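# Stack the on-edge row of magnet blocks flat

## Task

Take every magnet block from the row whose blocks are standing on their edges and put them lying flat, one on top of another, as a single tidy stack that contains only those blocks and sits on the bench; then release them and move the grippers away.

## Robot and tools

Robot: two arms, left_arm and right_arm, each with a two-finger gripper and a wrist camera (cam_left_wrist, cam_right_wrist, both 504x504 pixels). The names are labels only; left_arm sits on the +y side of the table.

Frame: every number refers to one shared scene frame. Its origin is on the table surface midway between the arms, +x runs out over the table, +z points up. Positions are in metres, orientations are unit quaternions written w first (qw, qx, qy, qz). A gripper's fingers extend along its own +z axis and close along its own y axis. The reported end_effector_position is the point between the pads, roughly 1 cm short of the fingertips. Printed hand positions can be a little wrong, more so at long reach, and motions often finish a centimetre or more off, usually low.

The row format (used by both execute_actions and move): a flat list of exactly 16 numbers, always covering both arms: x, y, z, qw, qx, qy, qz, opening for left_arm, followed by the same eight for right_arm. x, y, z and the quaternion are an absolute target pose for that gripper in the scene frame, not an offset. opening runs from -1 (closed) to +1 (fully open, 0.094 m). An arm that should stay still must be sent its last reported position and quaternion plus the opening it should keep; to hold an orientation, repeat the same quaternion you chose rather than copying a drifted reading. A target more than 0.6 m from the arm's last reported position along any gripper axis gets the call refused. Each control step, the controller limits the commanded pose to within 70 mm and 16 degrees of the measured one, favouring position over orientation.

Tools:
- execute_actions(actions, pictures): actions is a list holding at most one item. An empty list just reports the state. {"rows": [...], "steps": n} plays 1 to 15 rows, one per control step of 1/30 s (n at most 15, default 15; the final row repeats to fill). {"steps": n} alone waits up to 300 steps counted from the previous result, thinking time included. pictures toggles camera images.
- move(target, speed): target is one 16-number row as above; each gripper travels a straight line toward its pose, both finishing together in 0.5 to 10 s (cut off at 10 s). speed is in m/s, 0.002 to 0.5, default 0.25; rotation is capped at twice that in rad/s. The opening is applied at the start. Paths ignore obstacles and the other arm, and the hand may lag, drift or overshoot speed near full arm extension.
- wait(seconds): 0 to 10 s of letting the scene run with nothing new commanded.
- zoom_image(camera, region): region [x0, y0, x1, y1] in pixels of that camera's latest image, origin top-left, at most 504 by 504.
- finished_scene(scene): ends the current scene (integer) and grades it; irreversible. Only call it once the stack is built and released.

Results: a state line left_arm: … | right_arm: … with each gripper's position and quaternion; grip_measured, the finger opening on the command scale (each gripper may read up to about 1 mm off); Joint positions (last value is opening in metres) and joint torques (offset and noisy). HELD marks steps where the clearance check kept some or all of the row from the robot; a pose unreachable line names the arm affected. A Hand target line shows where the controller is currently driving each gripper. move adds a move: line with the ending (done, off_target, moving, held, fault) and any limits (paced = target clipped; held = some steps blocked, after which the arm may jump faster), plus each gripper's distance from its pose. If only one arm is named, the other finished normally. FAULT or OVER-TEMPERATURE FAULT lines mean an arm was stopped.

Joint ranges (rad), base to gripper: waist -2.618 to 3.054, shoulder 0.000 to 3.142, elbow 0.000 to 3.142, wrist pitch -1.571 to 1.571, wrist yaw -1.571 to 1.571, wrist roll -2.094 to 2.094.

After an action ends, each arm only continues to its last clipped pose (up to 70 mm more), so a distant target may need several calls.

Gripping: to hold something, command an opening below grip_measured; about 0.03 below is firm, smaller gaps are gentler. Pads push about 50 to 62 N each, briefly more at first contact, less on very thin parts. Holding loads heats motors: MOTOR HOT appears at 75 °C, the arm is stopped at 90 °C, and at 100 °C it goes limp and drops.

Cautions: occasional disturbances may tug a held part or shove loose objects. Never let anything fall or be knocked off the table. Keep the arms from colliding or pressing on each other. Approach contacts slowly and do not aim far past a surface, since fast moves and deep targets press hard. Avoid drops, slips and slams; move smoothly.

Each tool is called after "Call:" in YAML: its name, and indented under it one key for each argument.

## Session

Call:
execute_actions:
  actions: []

Scene clock: 0.00 s of 6200.00 s.
left_arm: end_effector_position=(+0.0994, -0.1539, +0.2975) grip_measured=+1.000 end_effector_quat_wxyz=(+0.378, +0.509, +0.748, -0.197) | right_arm: end_effector_position=(+0.3521, -0.2730, +0.1711) grip_measured=+1.000 end_effector_quat_wxyz=(+0.477, +0.051, +0.841, +0.249)
Joint positions: left_arm=[-1.542  1.371  1.458 -0.826 -0.331 -0.171  0.094] | right_arm=[-0.145  1.071  0.546  0.033 -0.471  0.302  0.094]
Joint velocities: left_arm=[-0.002 -0.007 -0.002 -0.051  0.007 -0.037  0.   ] | right_arm=[ 0.012 -0.012 -0.012 -0.007  0.007 -0.022  0.   ]
Joint torques (N m, as the arm reports them, + toward a larger angle): no reading
Hand target (left_arm): +0.101, -0.155, +0.312; +0.392, +0.499, +0.743, -0.210
Hand target (right_arm): +0.356, -0.273, +0.185; +0.494, +0.042, +0.832, +0.249

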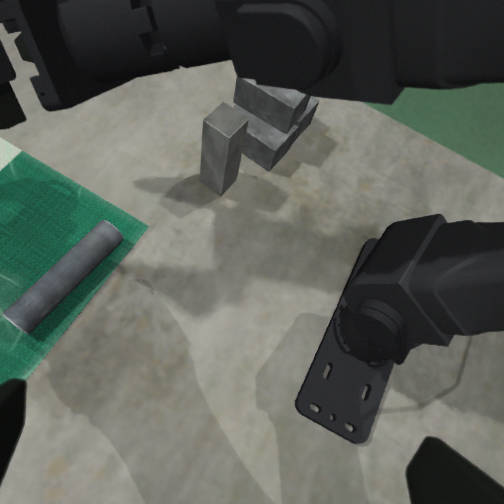

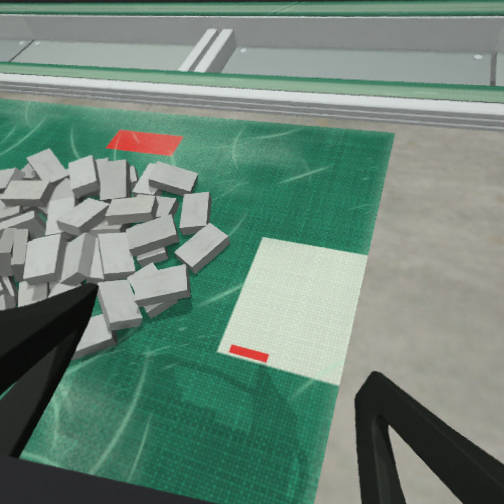

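Call:
move:
  target: [0.12,0.20,0.30,0.10,0,0.995,0,1,0.15,-0.36,0.28,0.10,0,0.995,0,1]
  speed: 0.3

Scene clock: 11.53 s of 6200.00 s.
left_arm: end_effector_position=(+0.1192, +0.2018, +0.3031) grip_measured=+1.000 end_effector_quat_wxyz=(+0.369, +0.000, +0.925, -0.090) | right_arm: end_effector_position=(+0.1545, -0.3607, +0.2739) grip_measured=+1.000 end_effector_quat_wxyz=(+0.247, +0.006, +0.967, -0.060)
Joint positions: left_arm=[-0.284  0.581  1.372 -1.583 -0.011 -0.25   0.094] | right_arm=[-0.37   0.854  1.368 -1.573 -0.04  -0.306  0.094]
Joint velocities: left_arm=[ 0.012 -0.017 -0.002 -0.007 -0.022  0.066  0.   ] | right_arm=[ 0.007  0.007  0.007  0.022 -0.037  0.037  0.   ]
Joint torques (N m, as the arm reports them, + toward a larger angle): left_arm=[1.19 3.58 3.45 1.28 0.06 0.07] | right_arm=[-0.81 -0.48  6.52  0.94 -0.02 -0.06]
Hand target (left_arm): +0.118, +0.202, +0.301; +0.367, +0.002, +0.926, -0.088
Hand target (right_arm): +0.151, -0.361, +0.278; +0.257, +0.008, +0.964, -0.065
Off the commanded pose (left_arm): 0.004 m, 34 deg; orientation clipped at the last step of the last action.
Off the commanded pose (right_arm): 0.008 m, 18 deg; orientation clipped at the last step of the last action.
joint sent to its limit (left arm) — the command would take joint 4 (wrist pitch) past its lower limit, so that joint was sent only as far as its limit.
joint sent to its limit (right arm) — the command would take joint 4 (wrist pitch) past its lower limit, so that joint was sent only as far as its limit.
After step 90, 4.97 s passed at rest.
move: off_target (left_arm, right_arm); limits=paced

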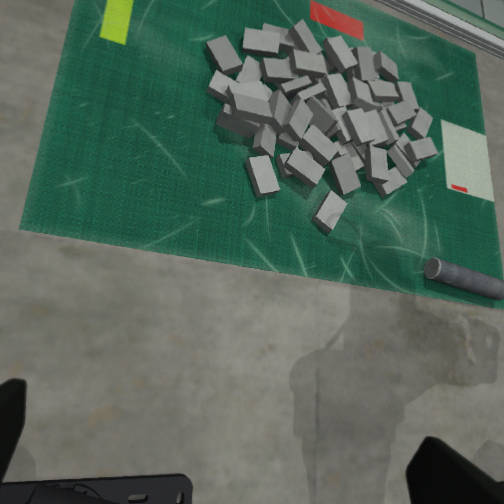

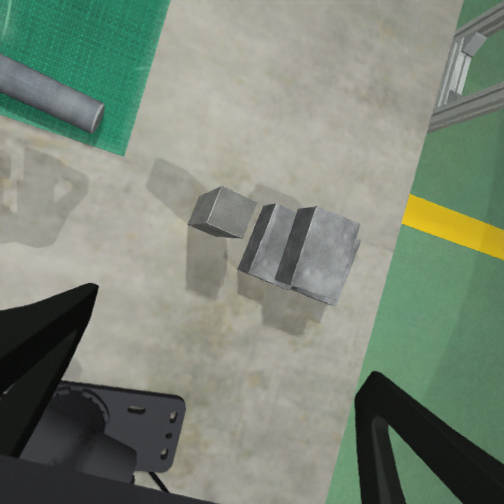

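Call:
zoom_image:
  camera: "cam_right_wrist"
  region: [140,150,400,340]

Call:
move:
  target: [0.10,0.36,0.28,0.17,-0.49,0.85,0.098,1,0.15,-0.36,0.28,0.25,0,0.967,0,1]
  speed: 0.3

Region (140, 150, 400, 340) of cam_right_wrist's 504x504 image, scaled by 1.938, with more detail than that image has; it fills the top 368 rows of this view, and the rest is white.

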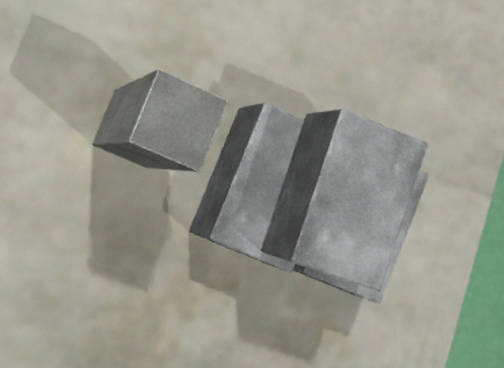

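Scene clock: 17.60 s of 6200.00 s.
left_arm: end_effector_position=(+0.1002, +0.3554, +0.2710) grip_measured=+1.000 end_effector_quat_wxyz=(+0.211, -0.477, +0.846, +0.113) | right_arm: end_effector_position=(+0.1562, -0.3638, +0.2769) grip_measured=+1.000 end_effector_quat_wxyz=(+0.268, +0.010, +0.963, -0.033)
Joint positions: left_arm=[ 0.973  0.879  1.374 -1.583 -0.001 -0.024  0.094] | right_arm=[-0.57   0.854  1.368 -1.573 -0.201 -0.455  0.094]
Joint velocities: left_arm=[ 0.002  0.012 -0.012  0.022 -0.007 -0.007  0.   ] | right_arm=[ 0.002  0.022  0.002  0.007 -0.037 -0.007  0.   ]
Joint torques (N m, as the arm reports them, + toward a larger angle): left_arm=[ 0.94  1.76  7.84  0.94 -0.07 -0.08] | right_arm=[-0.83 -2.    5.37  0.95 -0.26 -0.06]
Hand target (left_arm): +0.099, +0.358, +0.280; +0.219, -0.484, +0.839, +0.121
Hand target (right_arm): +0.151, -0.359, +0.279; +0.281, +0.008, +0.959, -0.034
Off the commanded pose (left_arm): 0.010 m, 5 deg.
Off the commanded pose (right_arm): 0.008 m, 5 deg.
joint sent to its limit (left arm) — the command would take joint 4 (wrist pitch) past its lower limit, so that joint was sent only as far as its limit.
joint sent to its limit (right arm) — the command would take joint 4 (wrist pitch) past its lower limit, so that joint was sent only as far as its limit.
After step 90, 0.77 s passed at rest.
move: off_target (left_arm, right_arm)

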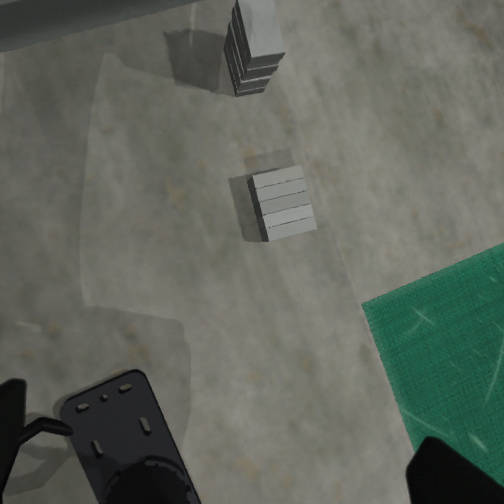

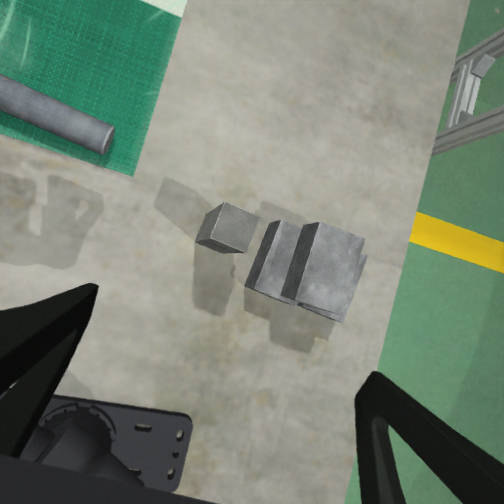

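Call:
zoom_image:
  camera: "cam_left_wrist"
  region: [190,0,380,260]

Region (190, 0, 380, 260) of cam_left_wrist's 504x504 image, scaled by 1.938, with more detail than that image has; it fills the left 368 columns of this view, and the rest is white.

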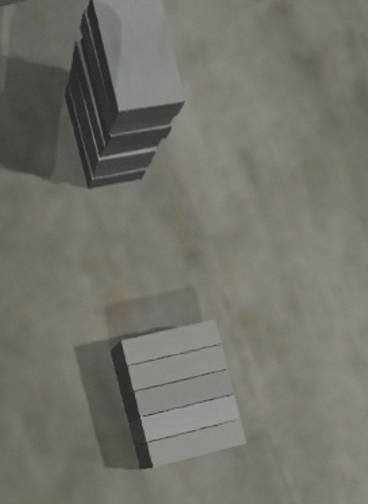

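Call:
move:
  target: [0.172,0.425,0.11,0,0.087,0.996,0,0.7,0.156,-0.364,0.277,0.268,0.010,0.963,-0.033,1]
  speed: 0.25

Scene clock: 140.70 s of 6200.00 s.
left_arm: end_effector_position=(+0.1659, +0.4208, +0.1060) grip_measured=+0.702 end_effector_quat_wxyz=(-0.010, +0.079, +0.997, -0.012) | right_arm: end_effector_position=(+0.1560, -0.3641, +0.2768) grip_measured=+1.000 end_effector_quat_wxyz=(+0.267, +0.010, +0.963, -0.035)
Joint positions: left_arm=[ 0.888  1.504  1.154 -1.252 -0.004  1.075  0.08 ] | right_arm=[-0.57   0.854  1.368 -1.573 -0.199 -0.456  0.094]
Joint velocities: left_arm=[-0.002 -0.002 -0.007 -0.051  0.051  0.037  0.002] | right_arm=[0.007 0.002 0.012 0.007 0.051 0.037 0.   ]
Joint torques (N m, as the arm reports them, + toward a larger angle): left_arm=[-0.99 -4.52  7.25  0.35 -0.03  0.06] | right_arm=[-0.48  0.94  5.95  0.94 -0.16 -0.03]
Hand target (left_arm): +0.173, +0.426, +0.110; -0.003, +0.089, +0.996, +0.002
Hand target (right_arm): +0.156, -0.364, +0.277; +0.268, +0.010, +0.963, -0.033
Off the commanded pose (left_arm): 0.008 m, 2 deg.
Off the commanded pose (right_arm): 0.000 m, 0 deg.
After step 90, 117.00 s passed at rest.
move: done

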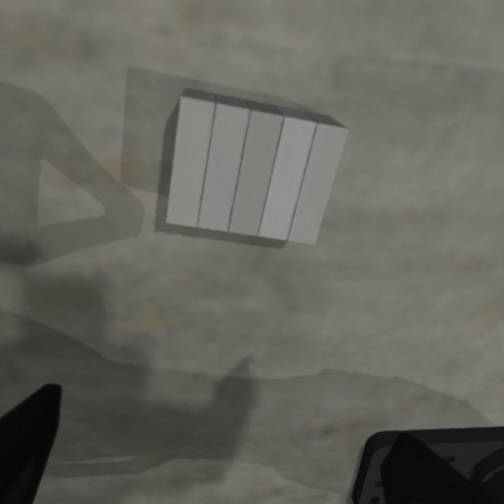

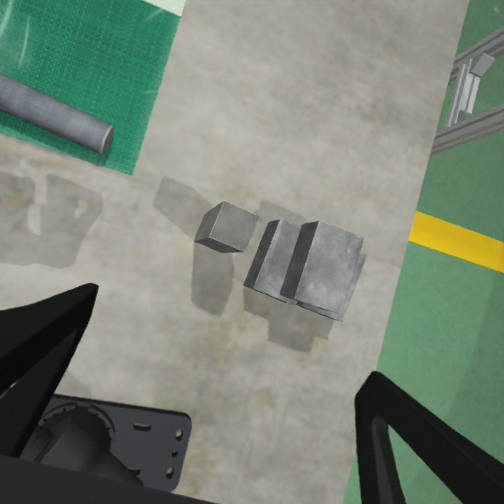

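Call:
move:
  target: [0.218,0.418,0.075,0,0.087,0.996,0,0.7,0.156,-0.364,0.277,0.268,0.010,0.963,-0.033,1]
  speed: 0.15

Scene clock: 159.00 s of 6200.00 s.
left_arm: end_effector_position=(+0.2129, +0.4178, +0.0747) grip_measured=+0.702 end_effector_quat_wxyz=(-0.008, +0.086, +0.996, -0.004) | right_arm: end_effector_position=(+0.1558, -0.3645, +0.2768) grip_measured=+1.000 end_effector_quat_wxyz=(+0.267, +0.010, +0.963, -0.036)
Joint positions: left_arm=[ 0.744  1.62   1.143 -1.11  -0.006  0.946  0.08 ] | right_arm=[-0.57   0.854  1.368 -1.573 -0.196 -0.456  0.094]
Joint velocities: left_arm=[-0.017  0.012  0.002  0.037 -0.037  0.022 -0.001] | right_arm=[-0.007 -0.002 -0.007  0.022  0.007  0.007  0.   ]
Joint torques (N m, as the arm reports them, + toward a larger angle): left_arm=[-0.91 -5.6   5.61  0.37  0.05 -0.07] | right_arm=[-0.38  0.95  5.9   0.96 -0.18 -0.05]
Hand target (left_arm): +0.218, +0.418, +0.075; -0.000, +0.087, +0.996, +0.001
Hand target (right_arm): +0.156, -0.364, +0.277; +0.268, +0.010, +0.963, -0.033
Off the commanded pose (left_arm): 0.005 m, 1 deg.
Off the commanded pose (right_arm): 0.001 m, 0 deg.
After step 90, 14.37 s passed at rest.
move: done

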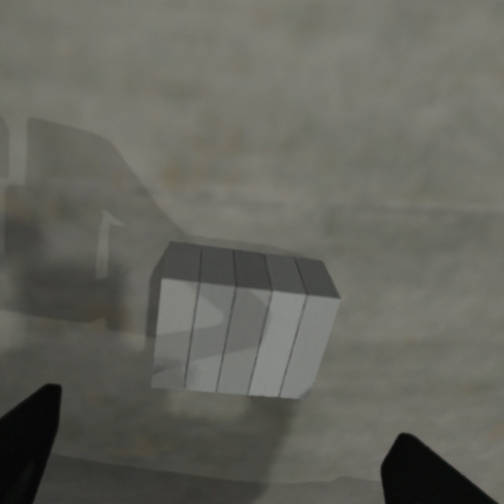

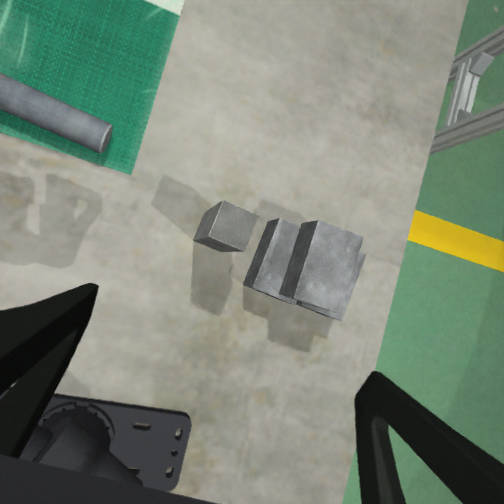

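Call:
move:
  target: [0.218,0.418,0.020,0,0.087,0.996,0,0.7,0.156,-0.364,0.277,0.268,0.010,0.963,-0.033,1]
  speed: 0.08

Call:
move:
  target: [0.218,0.418,0.020,0,0.087,0.996,0,0.10,0.156,-0.364,0.277,0.268,0.010,0.963,-0.033,1]
  speed: 0.08

Scene clock: 165.57 s of 6200.00 s.
left_arm: end_effector_position=(+0.2130, +0.4179, +0.0204) grip_measured=+0.702 end_effector_quat_wxyz=(-0.007, +0.085, +0.996, -0.004) | right_arm: end_effector_position=(+0.1557, -0.3649, +0.2767) grip_measured=+1.000 end_effector_quat_wxyz=(+0.267, +0.011, +0.963, -0.037)
Joint positions: left_arm=[ 0.744  1.692  0.992 -0.886 -0.006  0.945  0.08 ] | right_arm=[-0.57   0.854  1.368 -1.573 -0.194 -0.456  0.094]
Joint velocities: left_arm=[ 0.002 -0.002  0.012 -0.022 -0.037  0.007 -0.   ] | right_arm=[-0.007  0.027 -0.012 -0.037  0.007  0.022  0.   ]
Joint torques (N m, as the arm reports them, + toward a larger angle): left_arm=[-0.83 -5.68  5.23  0.36  0.02 -0.06] | right_arm=[-0.53  0.9   5.93  0.95 -0.22 -0.05]
Hand target (left_arm): +0.218, +0.418, +0.020; +0.000, +0.087, +0.996, +0.000
Hand target (right_arm): +0.156, -0.364, +0.277; +0.268, +0.010, +0.963, -0.033
Off the commanded pose (left_arm): 0.005 m, 1 deg.
Off the commanded pose (right_arm): 0.001 m, 0 deg.
After step 90, 2.33 s passed at rest.
move: done

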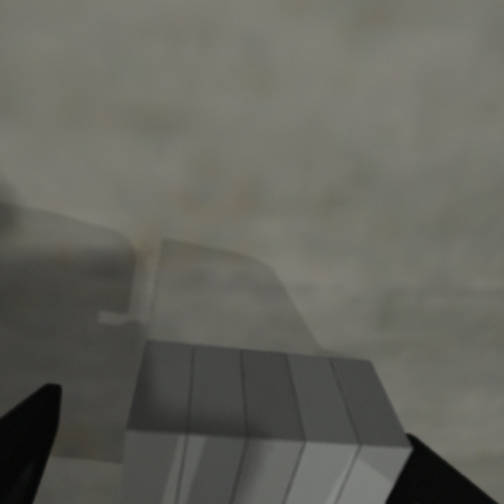

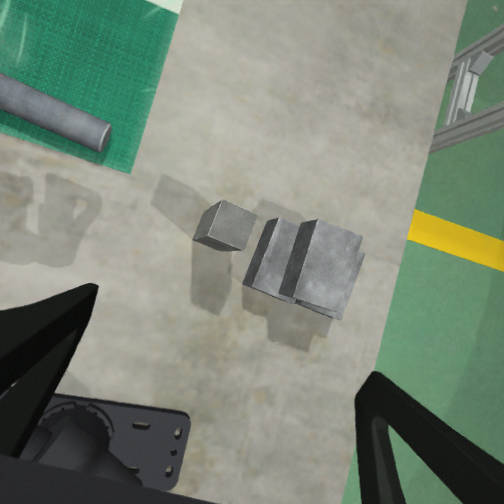

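Scene clock: 166.27 s of 6200.00 s.
left_arm: end_effector_position=(+0.2123, +0.4169, +0.0204) grip_measured=+0.130 end_effector_quat_wxyz=(-0.008, +0.085, +0.996, -0.006) | right_arm: end_effector_position=(+0.1556, -0.3651, +0.2767) grip_measured=+1.000 end_effector_quat_wxyz=(+0.266, +0.011, +0.963, -0.037)
Joint positions: left_arm=[ 0.744  1.692  0.992 -0.891 -0.005  0.944  0.053] | right_arm=[-0.57   0.854  1.368 -1.573 -0.193 -0.456  0.094]
Joint velocities: left_arm=[ 0.012  0.012  0.017 -0.022 -0.037 -0.022 -0.   ] | right_arm=[-0.022 -0.002  0.002  0.007  0.051 -0.066  0.   ]
Joint torques (N m, as the arm reports them, + toward a larger angle): left_arm=[-0.79 -5.68  5.32  0.42  0.04 -0.08] | right_arm=[-0.53  0.9   5.92  0.95 -0.25 -0.04]
Hand target (left_arm): +0.218, +0.418, +0.020; -0.000, +0.087, +0.996, -0.000
Hand target (right_arm): +0.156, -0.364, +0.277; +0.268, +0.010, +0.963, -0.033
Off the commanded pose (left_arm): 0.006 m, 1 deg.
Off the commanded pose (right_arm): 0.001 m, 1 deg.
move: done

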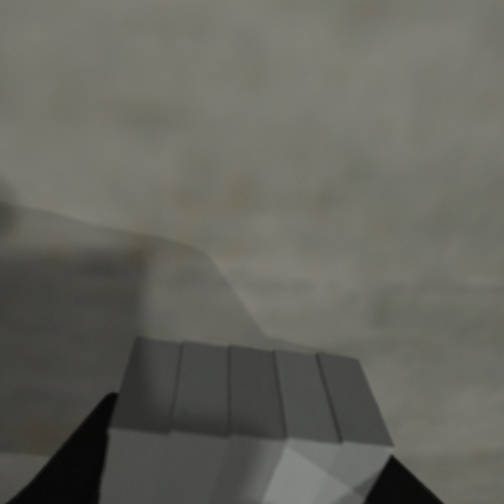

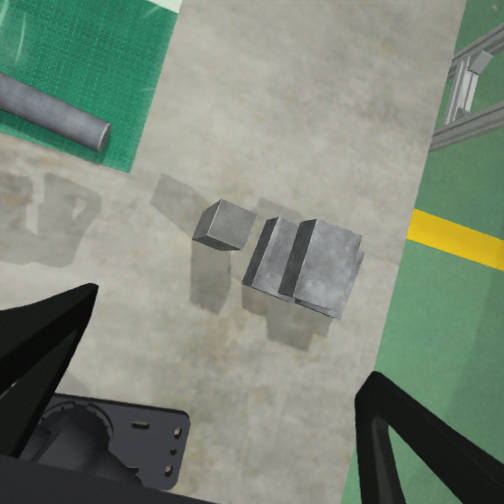

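Call:
move:
  target: [0.216,0.418,0.040,0,0.087,0.996,0,0.095,0.156,-0.364,0.277,0.268,0.010,0.963,-0.033,1]
  speed: 0.06

Call:
move:
  target: [0.205,0.40,0.040,0,0.462,0.887,0,0.095,0.156,-0.364,0.277,0.268,0.010,0.963,-0.033,1]
  speed: 0.2

Scene clock: 173.20 s of 6200.00 s.
left_arm: end_effector_position=(+0.2082, +0.4129, +0.0211) grip_measured=+0.130 end_effector_quat_wxyz=(-0.016, +0.085, +0.996, -0.015) | right_arm: end_effector_position=(+0.1554, -0.3653, +0.2766) grip_measured=+1.000 end_effector_quat_wxyz=(+0.266, +0.011, +0.963, -0.038)
Joint positions: left_arm=[ 0.744  1.692  0.994 -0.917 -0.005  0.944  0.053] | right_arm=[-0.57   0.854  1.368 -1.573 -0.191 -0.456  0.094]
Joint velocities: left_arm=[-0.007 -0.007  0.007 -0.081 -0.037 -0.022  0.   ] | right_arm=[ 0.017 -0.002  0.012 -0.066 -0.007  0.022  0.   ]
Joint torques (N m, as the arm reports them, + toward a larger angle): left_arm=[-0.37 -8.69  8.56 -0.14  0.03 -0.04] | right_arm=[-0.46  0.87  5.92  0.94 -0.26 -0.05]
Hand target (left_arm): +0.216, +0.418, +0.039; +0.000, +0.087, +0.996, +0.000
Hand target (right_arm): +0.156, -0.364, +0.277; +0.268, +0.010, +0.963, -0.033
Off the commanded pose (left_arm): 0.021 m, 3 deg.
Off the commanded pose (right_arm): 0.002 m, 1 deg.
After step 90, 3.17 s passed at rest.
move: off_target (left_arm)

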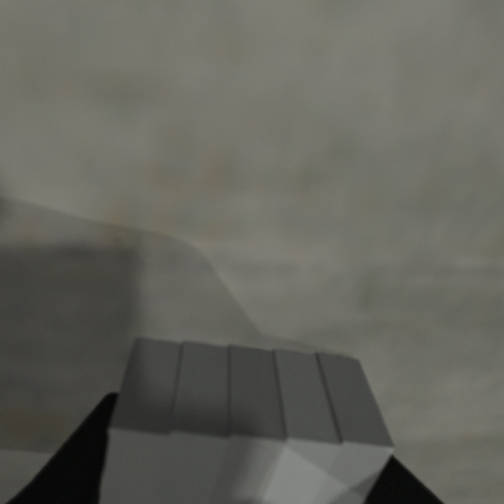

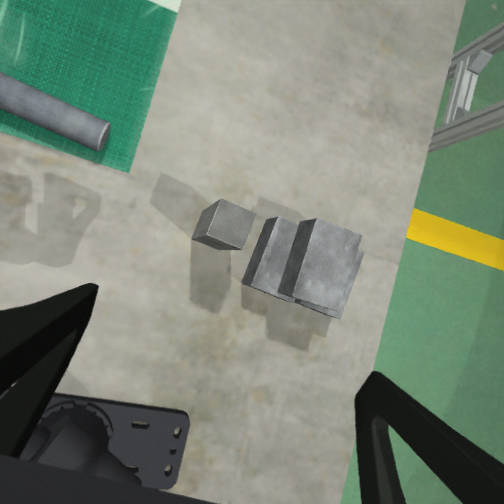

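Scene clock: 175.70 s of 6200.00 s.
left_arm: end_effector_position=(+0.2000, +0.4033, +0.0284) grip_measured=+0.130 end_effector_quat_wxyz=(-0.013, +0.453, +0.891, -0.011) | right_arm: end_effector_position=(+0.1553, -0.3657, +0.2766) grip_measured=+1.000 end_effector_quat_wxyz=(+0.265, +0.011, +0.963, -0.039)
Joint positions: left_arm=[ 0.731  1.62   0.948 -0.928 -0.017  1.701  0.053] | right_arm=[-0.57   0.854  1.368 -1.573 -0.189 -0.456  0.094]
Joint velocities: left_arm=[ 0.027  0.002 -0.012 -0.037 -0.007  0.022  0.   ] | right_arm=[-0.027 -0.012 -0.017 -0.022  0.037 -0.066  0.   ]
Joint torques (N m, as the arm reports them, + toward a larger angle): left_arm=[-0.96 -8.26  5.98  0.02  0.14  0.03] | right_arm=[-0.52  0.9   5.91  0.96 -0.28 -0.05]
Hand target (left_arm): +0.205, +0.400, +0.040; +0.000, +0.462, +0.887, -0.000
Hand target (right_arm): +0.156, -0.364, +0.277; +0.268, +0.010, +0.963, -0.033
Off the commanded pose (left_arm): 0.013 m, 2 deg.
Off the commanded pose (right_arm): 0.002 m, 1 deg.
move: off_target (left_arm)

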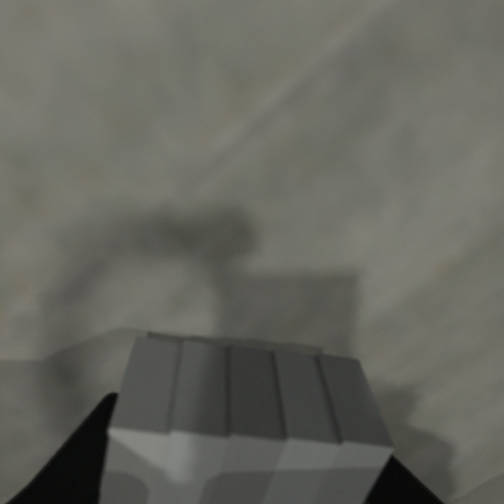

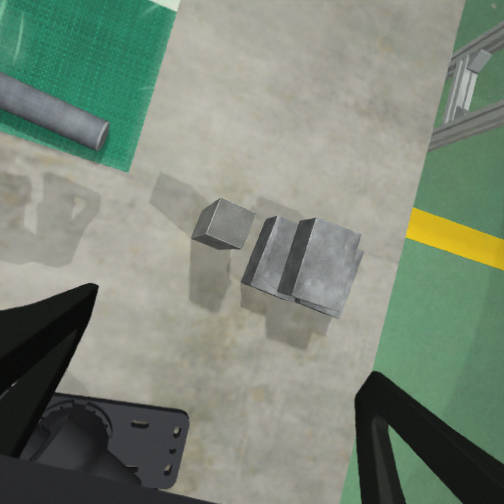

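Call:
move:
  target: [0.205,0.40,0.021,0,0.462,0.887,0,0.095,0.156,-0.364,0.277,0.268,0.010,0.963,-0.033,1]
  speed: 0.03

Call:
move:
  target: [0.203,0.402,0.021,0,0.462,0.887,0,0.6,0.156,-0.364,0.277,0.268,0.010,0.963,-0.033,1]
  speed: 0.03

Call:
move:
  target: [0.203,0.402,0.09,0,0.462,0.887,0,0.6,0.156,-0.364,0.277,0.268,0.010,0.963,-0.033,1]
  speed: 0.15

Scene clock: 183.57 s of 6200.00 s.
left_arm: end_effector_position=(+0.1957, +0.3992, +0.0206) grip_measured=+0.130 end_effector_quat_wxyz=(-0.014, +0.454, +0.891, -0.015) | right_arm: end_effector_position=(+0.1553, -0.3657, +0.2766) grip_measured=+1.000 end_effector_quat_wxyz=(+0.265, +0.011, +0.963, -0.039)
Joint positions: left_arm=[ 0.731  1.62   0.913 -0.902 -0.016  1.703  0.053] | right_arm=[-0.57   0.854  1.368 -1.573 -0.189 -0.456  0.094]
Joint velocities: left_arm=[ 0.002 -0.017 -0.007 -0.022 -0.007  0.037 -0.001] | right_arm=[ 0.007  0.007  0.007 -0.051 -0.051 -0.022  0.   ]
Joint torques (N m, as the arm reports them, + toward a larger angle): left_arm=[-1.04 -5.71  4.77  0.52  0.14  0.04] | right_arm=[-0.43  0.96  5.92  0.95 -0.25 -0.05]
Hand target (left_arm): +0.205, +0.400, +0.021; -0.000, +0.462, +0.887, -0.000
Hand target (right_arm): +0.156, -0.364, +0.277; +0.268, +0.010, +0.963, -0.033
Off the commanded pose (left_arm): 0.009 m, 3 deg.
Off the commanded pose (right_arm): 0.002 m, 1 deg.
After step 90, 4.00 s passed at rest.
move: off_target (left_arm)

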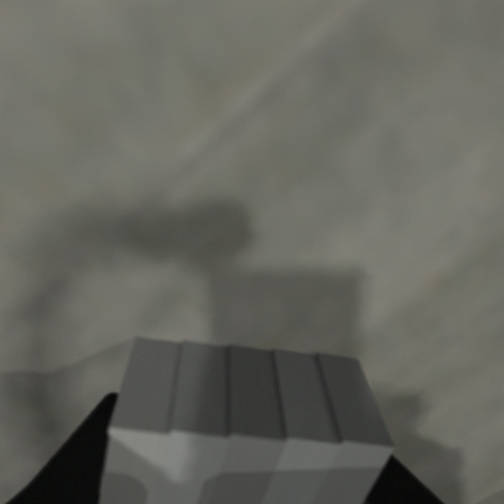

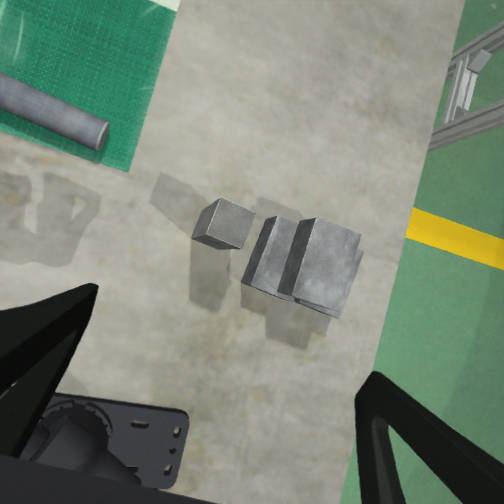

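Scene clock: 184.53 s of 6200.00 s.
left_arm: end_effector_position=(+0.2001, +0.4033, +0.0204) grip_measured=+0.598 end_effector_quat_wxyz=(-0.010, +0.458, +0.889, -0.004) | right_arm: end_effector_position=(+0.1553, -0.3657, +0.2766) grip_measured=+1.000 end_effector_quat_wxyz=(+0.265, +0.011, +0.963, -0.039)
Joint positions: left_arm=[ 0.731  1.62   0.913 -0.878 -0.016  1.713  0.075] | right_arm=[-0.57   0.854  1.368 -1.573 -0.189 -0.456  0.094]
Joint velocities: left_arm=[-0.002 -0.032 -0.007  0.037 -0.022  0.051 -0.001] | right_arm=[ 0.017  0.002  0.007 -0.022 -0.11  -0.11   0.   ]
Joint torques (N m, as the arm reports them, + toward a larger angle): left_arm=[-0.02 -5.68  4.72  0.35  0.15  0.01] | right_arm=[-0.49  0.99  5.98  0.93 -0.29 -0.02]
Hand target (left_arm): +0.203, +0.402, +0.021; +0.000, +0.462, +0.887, -0.000
Hand target (right_arm): +0.156, -0.364, +0.277; +0.268, +0.010, +0.963, -0.033
Off the commanded pose (left_arm): 0.003 m, 1 deg.
Off the commanded pose (right_arm): 0.002 m, 1 deg.
move: done

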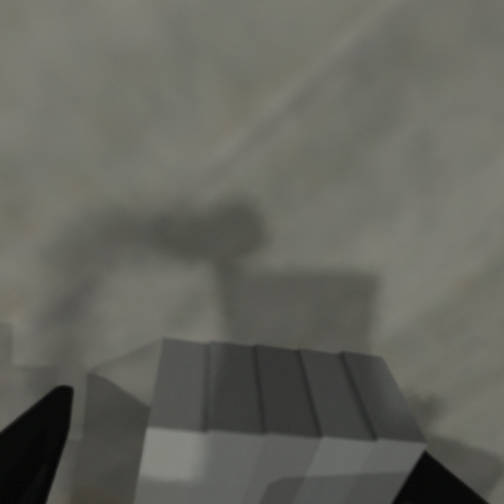

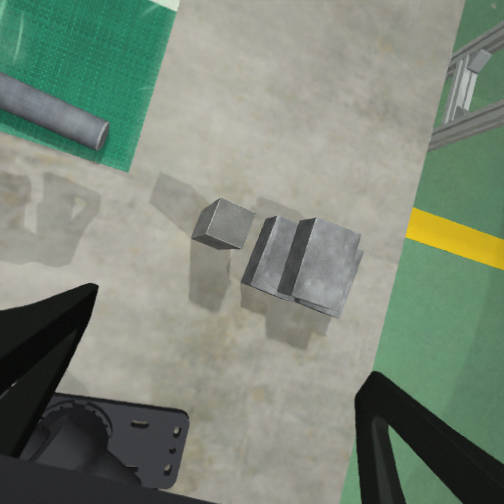

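Scene clock: 185.63 s of 6200.00 s.
left_arm: end_effector_position=(+0.1980, +0.4014, +0.0791) grip_measured=+0.598 end_effector_quat_wxyz=(-0.012, +0.459, +0.888, -0.011) | right_arm: end_effector_position=(+0.1553, -0.3657, +0.2766) grip_measured=+1.000 end_effector_quat_wxyz=(+0.265, +0.011, +0.963, -0.039)
Joint positions: left_arm=[ 0.731  1.544  1.083 -1.139 -0.016  1.714  0.075] | right_arm=[-0.57   0.854  1.368 -1.573 -0.189 -0.456  0.094]
Joint velocities: left_arm=[-0.002 -0.012  0.007 -0.081  0.007  0.007 -0.   ] | right_arm=[-0.022  0.002  0.007 -0.037 -0.022 -0.007  0.   ]
Joint torques (N m, as the arm reports them, + toward a larger angle): left_arm=[ 0.02 -6.46  7.88  0.04  0.15  0.04] | right_arm=[-0.48  0.92  5.93  0.95 -0.29 -0.05]
Hand target (left_arm): +0.203, +0.402, +0.090; -0.000, +0.462, +0.887, +0.000
Hand target (right_arm): +0.156, -0.364, +0.277; +0.268, +0.010, +0.963, -0.033
Off the commanded pose (left_arm): 0.012 m, 2 deg.
Off the commanded pose (right_arm): 0.002 m, 1 deg.
move: off_target (left_arm)

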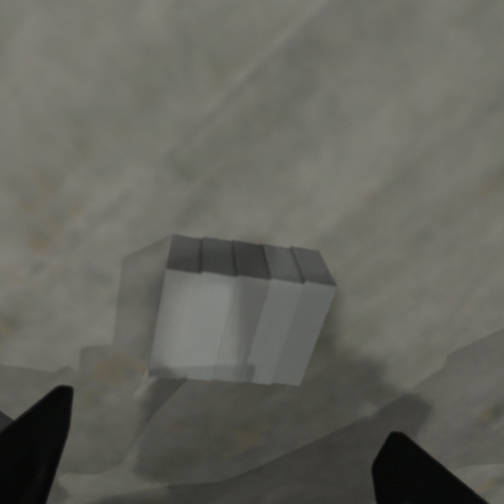

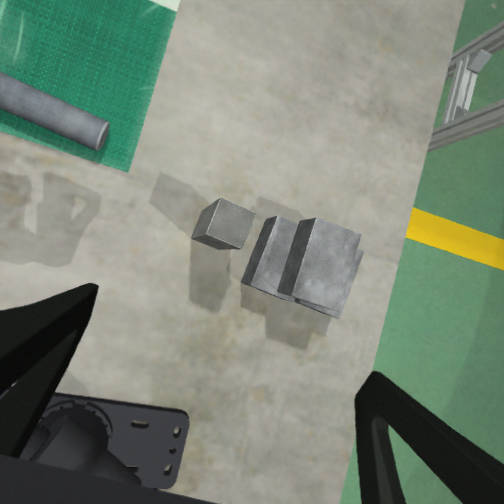

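Call:
move:
  target: [0.214,0.412,0.065,-0.222,-0.3005,0.9248,-0.0721,0.5,0.156,-0.364,0.277,0.268,0.010,0.963,-0.033,1]
  speed: 0.2

Scene clock: 199.87 s of 6200.00 s.
left_arm: end_effector_position=(+0.2116, +0.4080, +0.0593) grip_measured=+0.502 end_effector_quat_wxyz=(-0.229, -0.287, +0.928, -0.068) | right_arm: end_effector_position=(+0.1553, -0.3656, +0.2766) grip_measured=+1.000 end_effector_quat_wxyz=(+0.266, +0.011, +0.963, -0.039)
Joint positions: left_arm=[ 0.685  2.042  1.501 -1.51  -0.059  0.101  0.071] | right_arm=[-0.57   0.854  1.368 -1.573 -0.19  -0.456  0.094]
Joint velocities: left_arm=[ 0.012 -0.017  0.012 -0.007 -0.066 -0.095 -0.001] | right_arm=[-0.007  0.002 -0.002  0.007 -0.066  0.051  0.   ]
Joint torques (N m, as the arm reports them, + toward a larger angle): left_arm=[ 0.79 -8.12  7.23 -0.69  0.05 -0.08] | right_arm=[-0.49  0.89  5.9   0.94 -0.26 -0.04]
Hand target (left_arm): +0.214, +0.412, +0.065; -0.223, -0.298, +0.926, -0.069
Hand target (right_arm): +0.156, -0.364, +0.277; +0.268, +0.010, +0.963, -0.033
Off the commanded pose (left_arm): 0.007 m, 2 deg.
Off the commanded pose (right_arm): 0.002 m, 1 deg.
After step 90, 6.67 s passed at rest.
move: done

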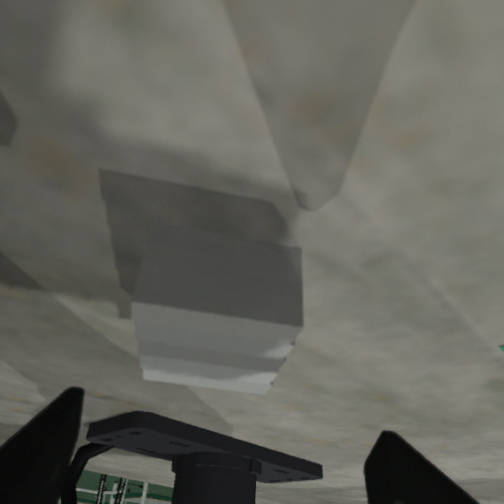

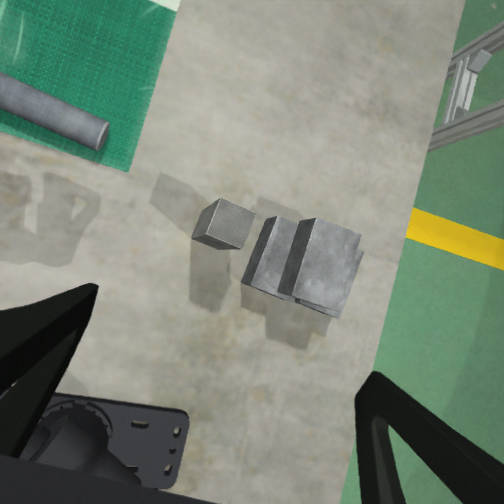

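Call:
move:
  target: [0.2125,0.417,0.026,-0.222,-0.3005,0.9248,-0.0721,0.5,0.156,-0.364,0.277,0.268,0.010,0.963,-0.033,1]
  speed: 0.08

Scene clock: 207.63 s of 6200.00 s.
left_arm: end_effector_position=(+0.2122, +0.4148, +0.0265) grip_measured=+0.502 end_effector_quat_wxyz=(-0.229, -0.296, +0.925, -0.070) | right_arm: end_effector_position=(+0.1553, -0.3657, +0.2766) grip_measured=+1.000 end_effector_quat_wxyz=(+0.265, +0.011, +0.963, -0.039)
Joint positions: left_arm=[ 0.703  2.105  1.459 -1.406 -0.058  0.098  0.071] | right_arm=[-0.57   0.854  1.368 -1.573 -0.189 -0.456  0.094]
Joint velocities: left_arm=[ 0.002  0.007 -0.007 -0.066  0.007 -0.081  0.001] | right_arm=[ 0.002 -0.017 -0.017 -0.037  0.022  0.037  0.   ]
Joint torques (N m, as the arm reports them, + toward a larger angle): left_arm=[ 0.77 -8.76  4.29 -0.42  0.04  0.01] | right_arm=[-0.53  0.98  5.95  0.96 -0.27 -0.03]
Hand target (left_arm): +0.212, +0.417, +0.026; -0.222, -0.301, +0.925, -0.072
Hand target (right_arm): +0.156, -0.364, +0.277; +0.268, +0.010, +0.963, -0.033
Off the commanded pose (left_arm): 0.002 m, 1 deg.
Off the commanded pose (right_arm): 0.002 m, 1 deg.
After step 90, 3.87 s passed at rest.
move: done

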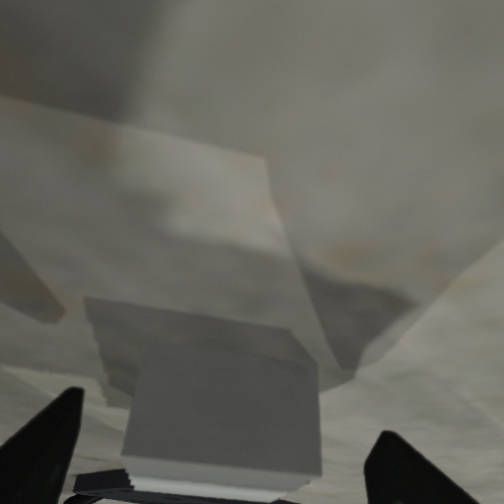

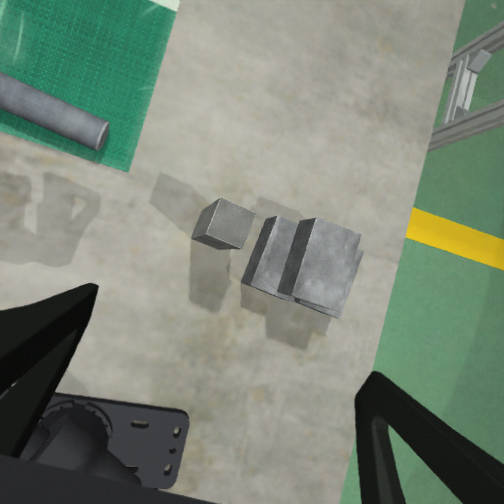

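Call:
move:
  target: [0.2095,0.4145,0.022,-0.222,-0.3005,0.9248,-0.0721,0.5,0.156,-0.364,0.277,0.268,0.010,0.963,-0.033,1]
  speed: 0.04

Call:
move:
  target: [0.2095,0.4145,0.022,-0.222,-0.3005,0.9248,-0.0721,-0.15,0.156,-0.364,0.277,0.268,0.010,0.963,-0.033,1]
  speed: 0.04

Scene clock: 219.47 s of 6200.00 s.
left_arm: end_effector_position=(+0.2091, +0.4120, +0.0211) grip_measured=+0.502 end_effector_quat_wxyz=(-0.232, -0.296, +0.924, -0.071) | right_arm: end_effector_position=(+0.1553, -0.3657, +0.2766) grip_measured=+1.000 end_effector_quat_wxyz=(+0.265, +0.011, +0.963, -0.039)
Joint positions: left_arm=[ 0.703  2.105  1.433 -1.386 -0.058  0.098  0.071] | right_arm=[-0.57   0.854  1.368 -1.573 -0.189 -0.456  0.094]
Joint velocities: left_arm=[ 0.002 -0.007  0.002 -0.066  0.007  0.007 -0.   ] | right_arm=[-0.007 -0.022 -0.002 -0.037 -0.007 -0.066  0.   ]
Joint torques (N m, as the arm reports them, + toward a larger angle): left_arm=[ 0.95 -9.4   4.21 -0.47  0.02  0.01] | right_arm=[-0.48  0.95  5.96  0.95 -0.26 -0.03]
Hand target (left_arm): +0.209, +0.414, +0.022; -0.222, -0.301, +0.925, -0.072
Hand target (right_arm): +0.156, -0.364, +0.277; +0.268, +0.010, +0.963, -0.033
Off the commanded pose (left_arm): 0.003 m, 1 deg.
Off the commanded pose (right_arm): 0.002 m, 1 deg.
After step 90, 8.13 s passed at rest.
move: done

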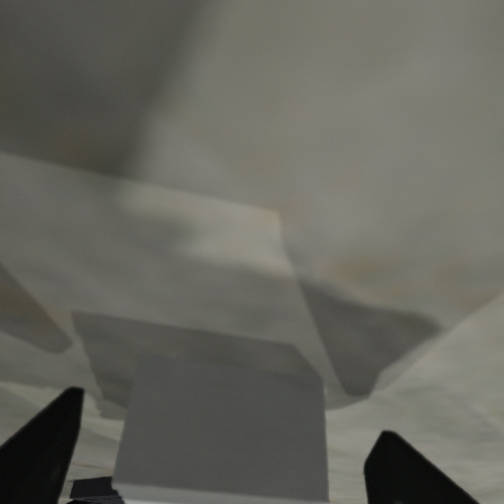

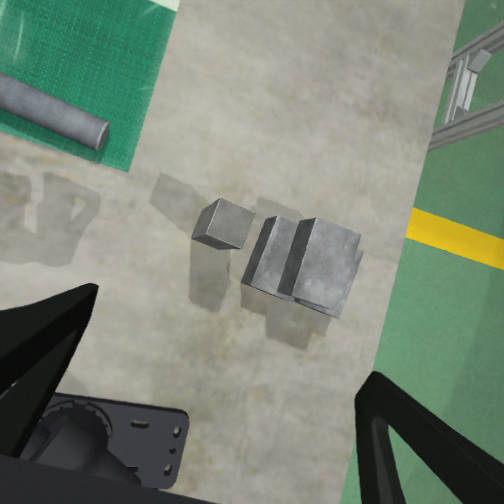

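Scene clock: 220.17 s of 6200.00 s.
left_arm: end_effector_position=(+0.2092, +0.4122, +0.0211) grip_measured=-0.108 end_effector_quat_wxyz=(-0.232, -0.296, +0.924, -0.071) | right_arm: end_effector_position=(+0.1553, -0.3657, +0.2766) grip_measured=+1.000 end_effector_quat_wxyz=(+0.265, +0.011, +0.963, -0.039)
Joint positions: left_arm=[ 0.703  2.105  1.433 -1.386 -0.059  0.098  0.042] | right_arm=[-0.57   0.854  1.368 -1.573 -0.189 -0.456  0.094]
Joint velocities: left_arm=[-0.002 -0.017 -0.007  0.007  0.051 -0.066 -0.   ] | right_arm=[-0.002 -0.017  0.007 -0.007 -0.022 -0.022  0.   ]
Joint torques (N m, as the arm reports them, + toward a larger angle): left_arm=[ 0.85 -9.34  4.16 -0.45  0.05  0.02] | right_arm=[-0.47  0.93  5.94  0.97 -0.27 -0.06]
Hand target (left_arm): +0.209, +0.415, +0.022; -0.222, -0.301, +0.925, -0.072
Hand target (right_arm): +0.156, -0.364, +0.277; +0.268, +0.010, +0.963, -0.033
Off the commanded pose (left_arm): 0.003 m, 1 deg.
Off the commanded pose (right_arm): 0.002 m, 1 deg.
move: done

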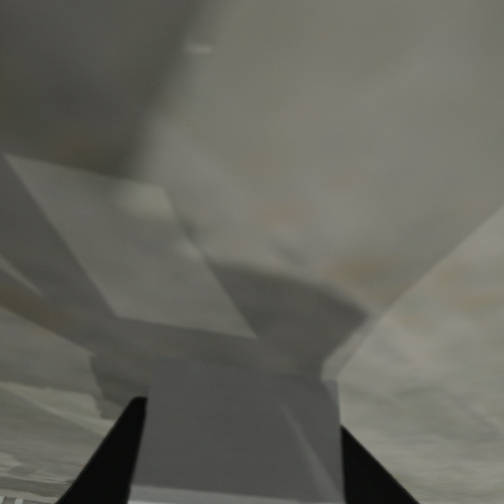

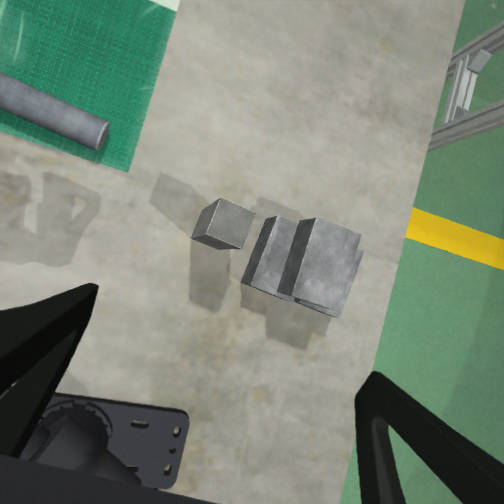

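Call:
move:
  target: [0.2105,0.4145,0.075,-0.222,-0.3005,0.9248,-0.0721,-0.15,0.156,-0.364,0.277,0.268,0.010,0.963,-0.033,1]
  speed: 0.08

Scene clock: 224.70 s of 6200.00 s.
left_arm: end_effector_position=(+0.2095, +0.4122, +0.0585) grip_measured=-0.108 end_effector_quat_wxyz=(-0.235, -0.296, +0.923, -0.073) | right_arm: end_effector_position=(+0.1553, -0.3657, +0.2766) grip_measured=+1.000 end_effector_quat_wxyz=(+0.265, +0.011, +0.963, -0.039)
Joint positions: left_arm=[ 0.703  2.061  1.52  -1.524 -0.058  0.098  0.042] | right_arm=[-0.57   0.854  1.368 -1.573 -0.189 -0.456  0.094]
Joint velocities: left_arm=[-0.012  0.007 -0.007 -0.022  0.022 -0.081 -0.   ] | right_arm=[ 0.012 -0.012 -0.002 -0.007 -0.022  0.022  0.   ]
Joint torques (N m, as the arm reports them, + toward a larger angle): left_arm=[  0.68 -10.99   7.31  -0.91   0.04   0.01] | right_arm=[-0.44  0.91  5.95  0.97 -0.25 -0.05]
Hand target (left_arm): +0.210, +0.414, +0.075; -0.222, -0.301, +0.925, -0.072
Hand target (right_arm): +0.156, -0.364, +0.277; +0.268, +0.010, +0.963, -0.033
Off the commanded pose (left_arm): 0.017 m, 2 deg.
Off the commanded pose (right_arm): 0.002 m, 1 deg.
After step 90, 0.33 s passed at rest.
move: off_target (left_arm)

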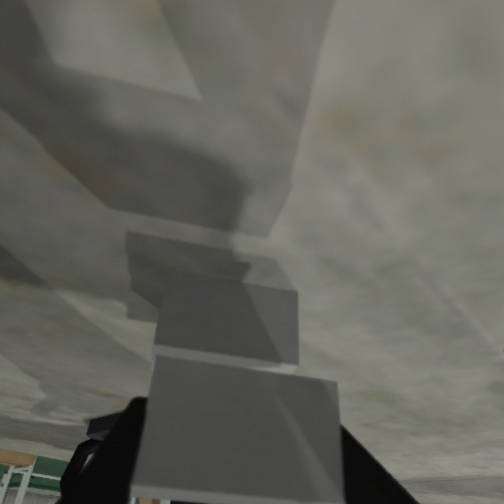

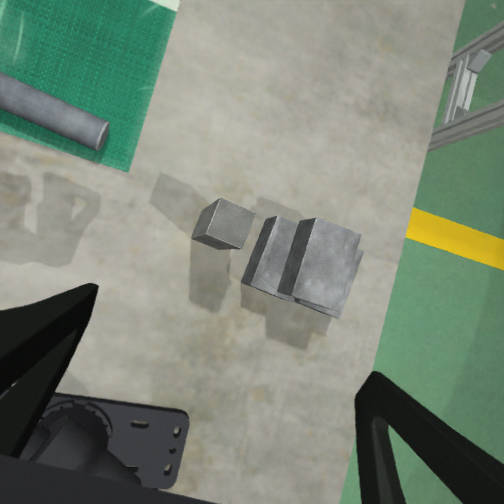

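Call:
move:
  target: [0.34,0.385,0.10,0.5388,-0.1805,0.8141,0.1195,-0.15,0.156,-0.364,0.277,0.268,0.010,0.963,-0.033,1]
  speed: 0.2

Scene clock: 238.67 s of 6200.00 s.
left_arm: end_effector_position=(+0.3319, +0.3837, +0.0794) grip_measured=-0.108 end_effector_quat_wxyz=(+0.509, -0.196, +0.832, +0.107) | right_arm: end_effector_position=(+0.1553, -0.3656, +0.2766) grip_measured=+1.000 end_effector_quat_wxyz=(+0.266, +0.011, +0.963, -0.039)
Joint positions: left_arm=[ 0.459  1.322  0.283  0.561  0.045 -0.001  0.042] | right_arm=[-0.57   0.854  1.368 -1.573 -0.19  -0.456  0.094]
Joint velocities: left_arm=[-0.012  0.007 -0.017  0.081  0.007 -0.007  0.   ] | right_arm=[-0.027 -0.017 -0.007 -0.037  0.095 -0.081  0.   ]
Joint torques (N m, as the arm reports them, + toward a larger angle): left_arm=[-1.15 -2.69  6.37  2.19 -0.09 -0.07] | right_arm=[-0.52  0.98  5.95  0.95 -0.27 -0.04]
Hand target (left_arm): +0.342, +0.386, +0.098; +0.540, -0.189, +0.812, +0.115
Hand target (right_arm): +0.156, -0.364, +0.277; +0.268, +0.010, +0.963, -0.033
Off the commanded pose (left_arm): 0.022 m, 5 deg.
Off the commanded pose (right_arm): 0.002 m, 1 deg.
After step 90, 5.97 s passed at rest.
move: off_target (left_arm)

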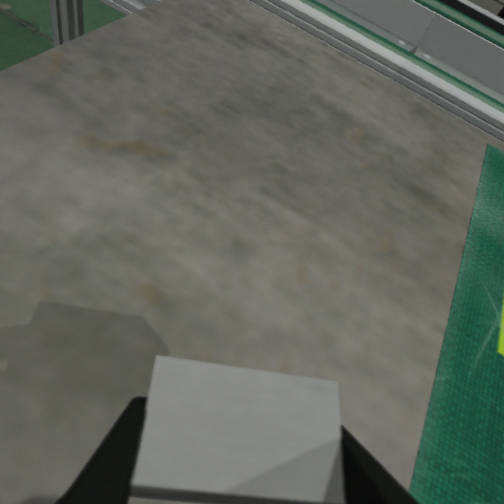

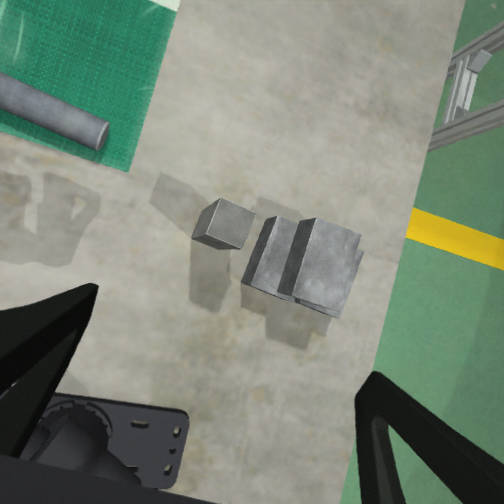

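Call:
move:
  target: [0.342,0.386,0.04,0.5388,-0.1805,0.8141,0.1195,-0.15,0.22,-0.05,0.22,0.5224,-0.470,0.560,0.4385,1]
  speed: 0.2

Scene clock: 256.17 s of 6200.00 s.
left_arm: end_effector_position=(+0.3353, +0.3856, +0.0238) grip_measured=-0.108 end_effector_quat_wxyz=(+0.512, -0.192, +0.830, +0.110) | right_arm: end_effector_position=(+0.2200, -0.0559, +0.2221) grip_measured=+1.000 end_effector_quat_wxyz=(+0.525, -0.469, +0.565, +0.431)
Joint positions: left_arm=[0.459 1.741 0.207 1.064 0.045 0.007 0.042] | right_arm=[ 0.417  1.11   0.418  0.564 -0.917 -0.108  0.094]
Joint velocities: left_arm=[ 0.002 -0.017  0.002  0.051 -0.007  0.007 -0.002] | right_arm=[-0.012  0.002 -0.002 -0.007 -0.022 -0.037  0.   ]
Joint torques (N m, as the arm reports them, + toward a larger angle): left_arm=[-1.04 -4.02  3.1   2.23 -0.06  0.05] | right_arm=[ 0.73 -1.51  7.1   1.58 -0.14  0.12]
Hand target (left_arm): +0.342, +0.386, +0.038; +0.538, -0.181, +0.815, +0.119
Hand target (right_arm): +0.217, -0.053, +0.221; +0.521, -0.471, +0.561, +0.438
Off the commanded pose (left_arm): 0.018 m, 4 deg.
Off the commanded pose (right_arm): 0.006 m, 1 deg.
After step 90, 9.47 s passed at rest.
move: off_target (left_arm)

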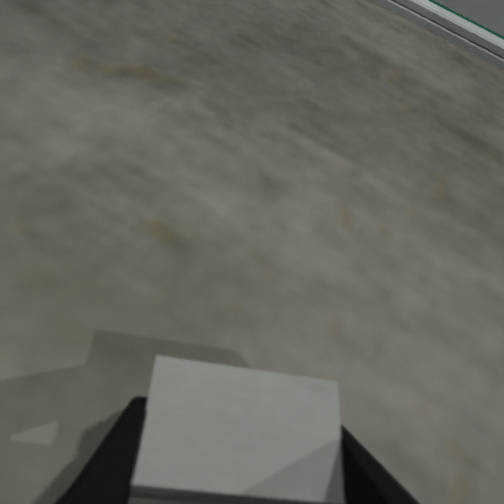

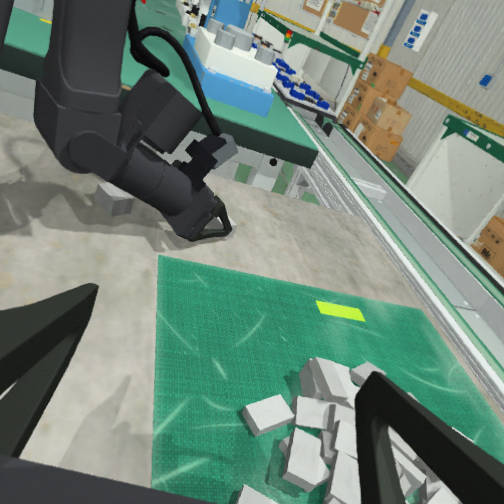

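Call:
zoom_image:
  camera: "cam_right_wrist"
  region: [80,160,280,260]

Region (80, 160, 280, 260) of cam_right_wrist's 504x504 image, scaled by 2.520, with more detail than that image has.

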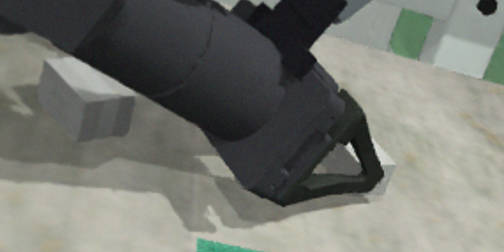

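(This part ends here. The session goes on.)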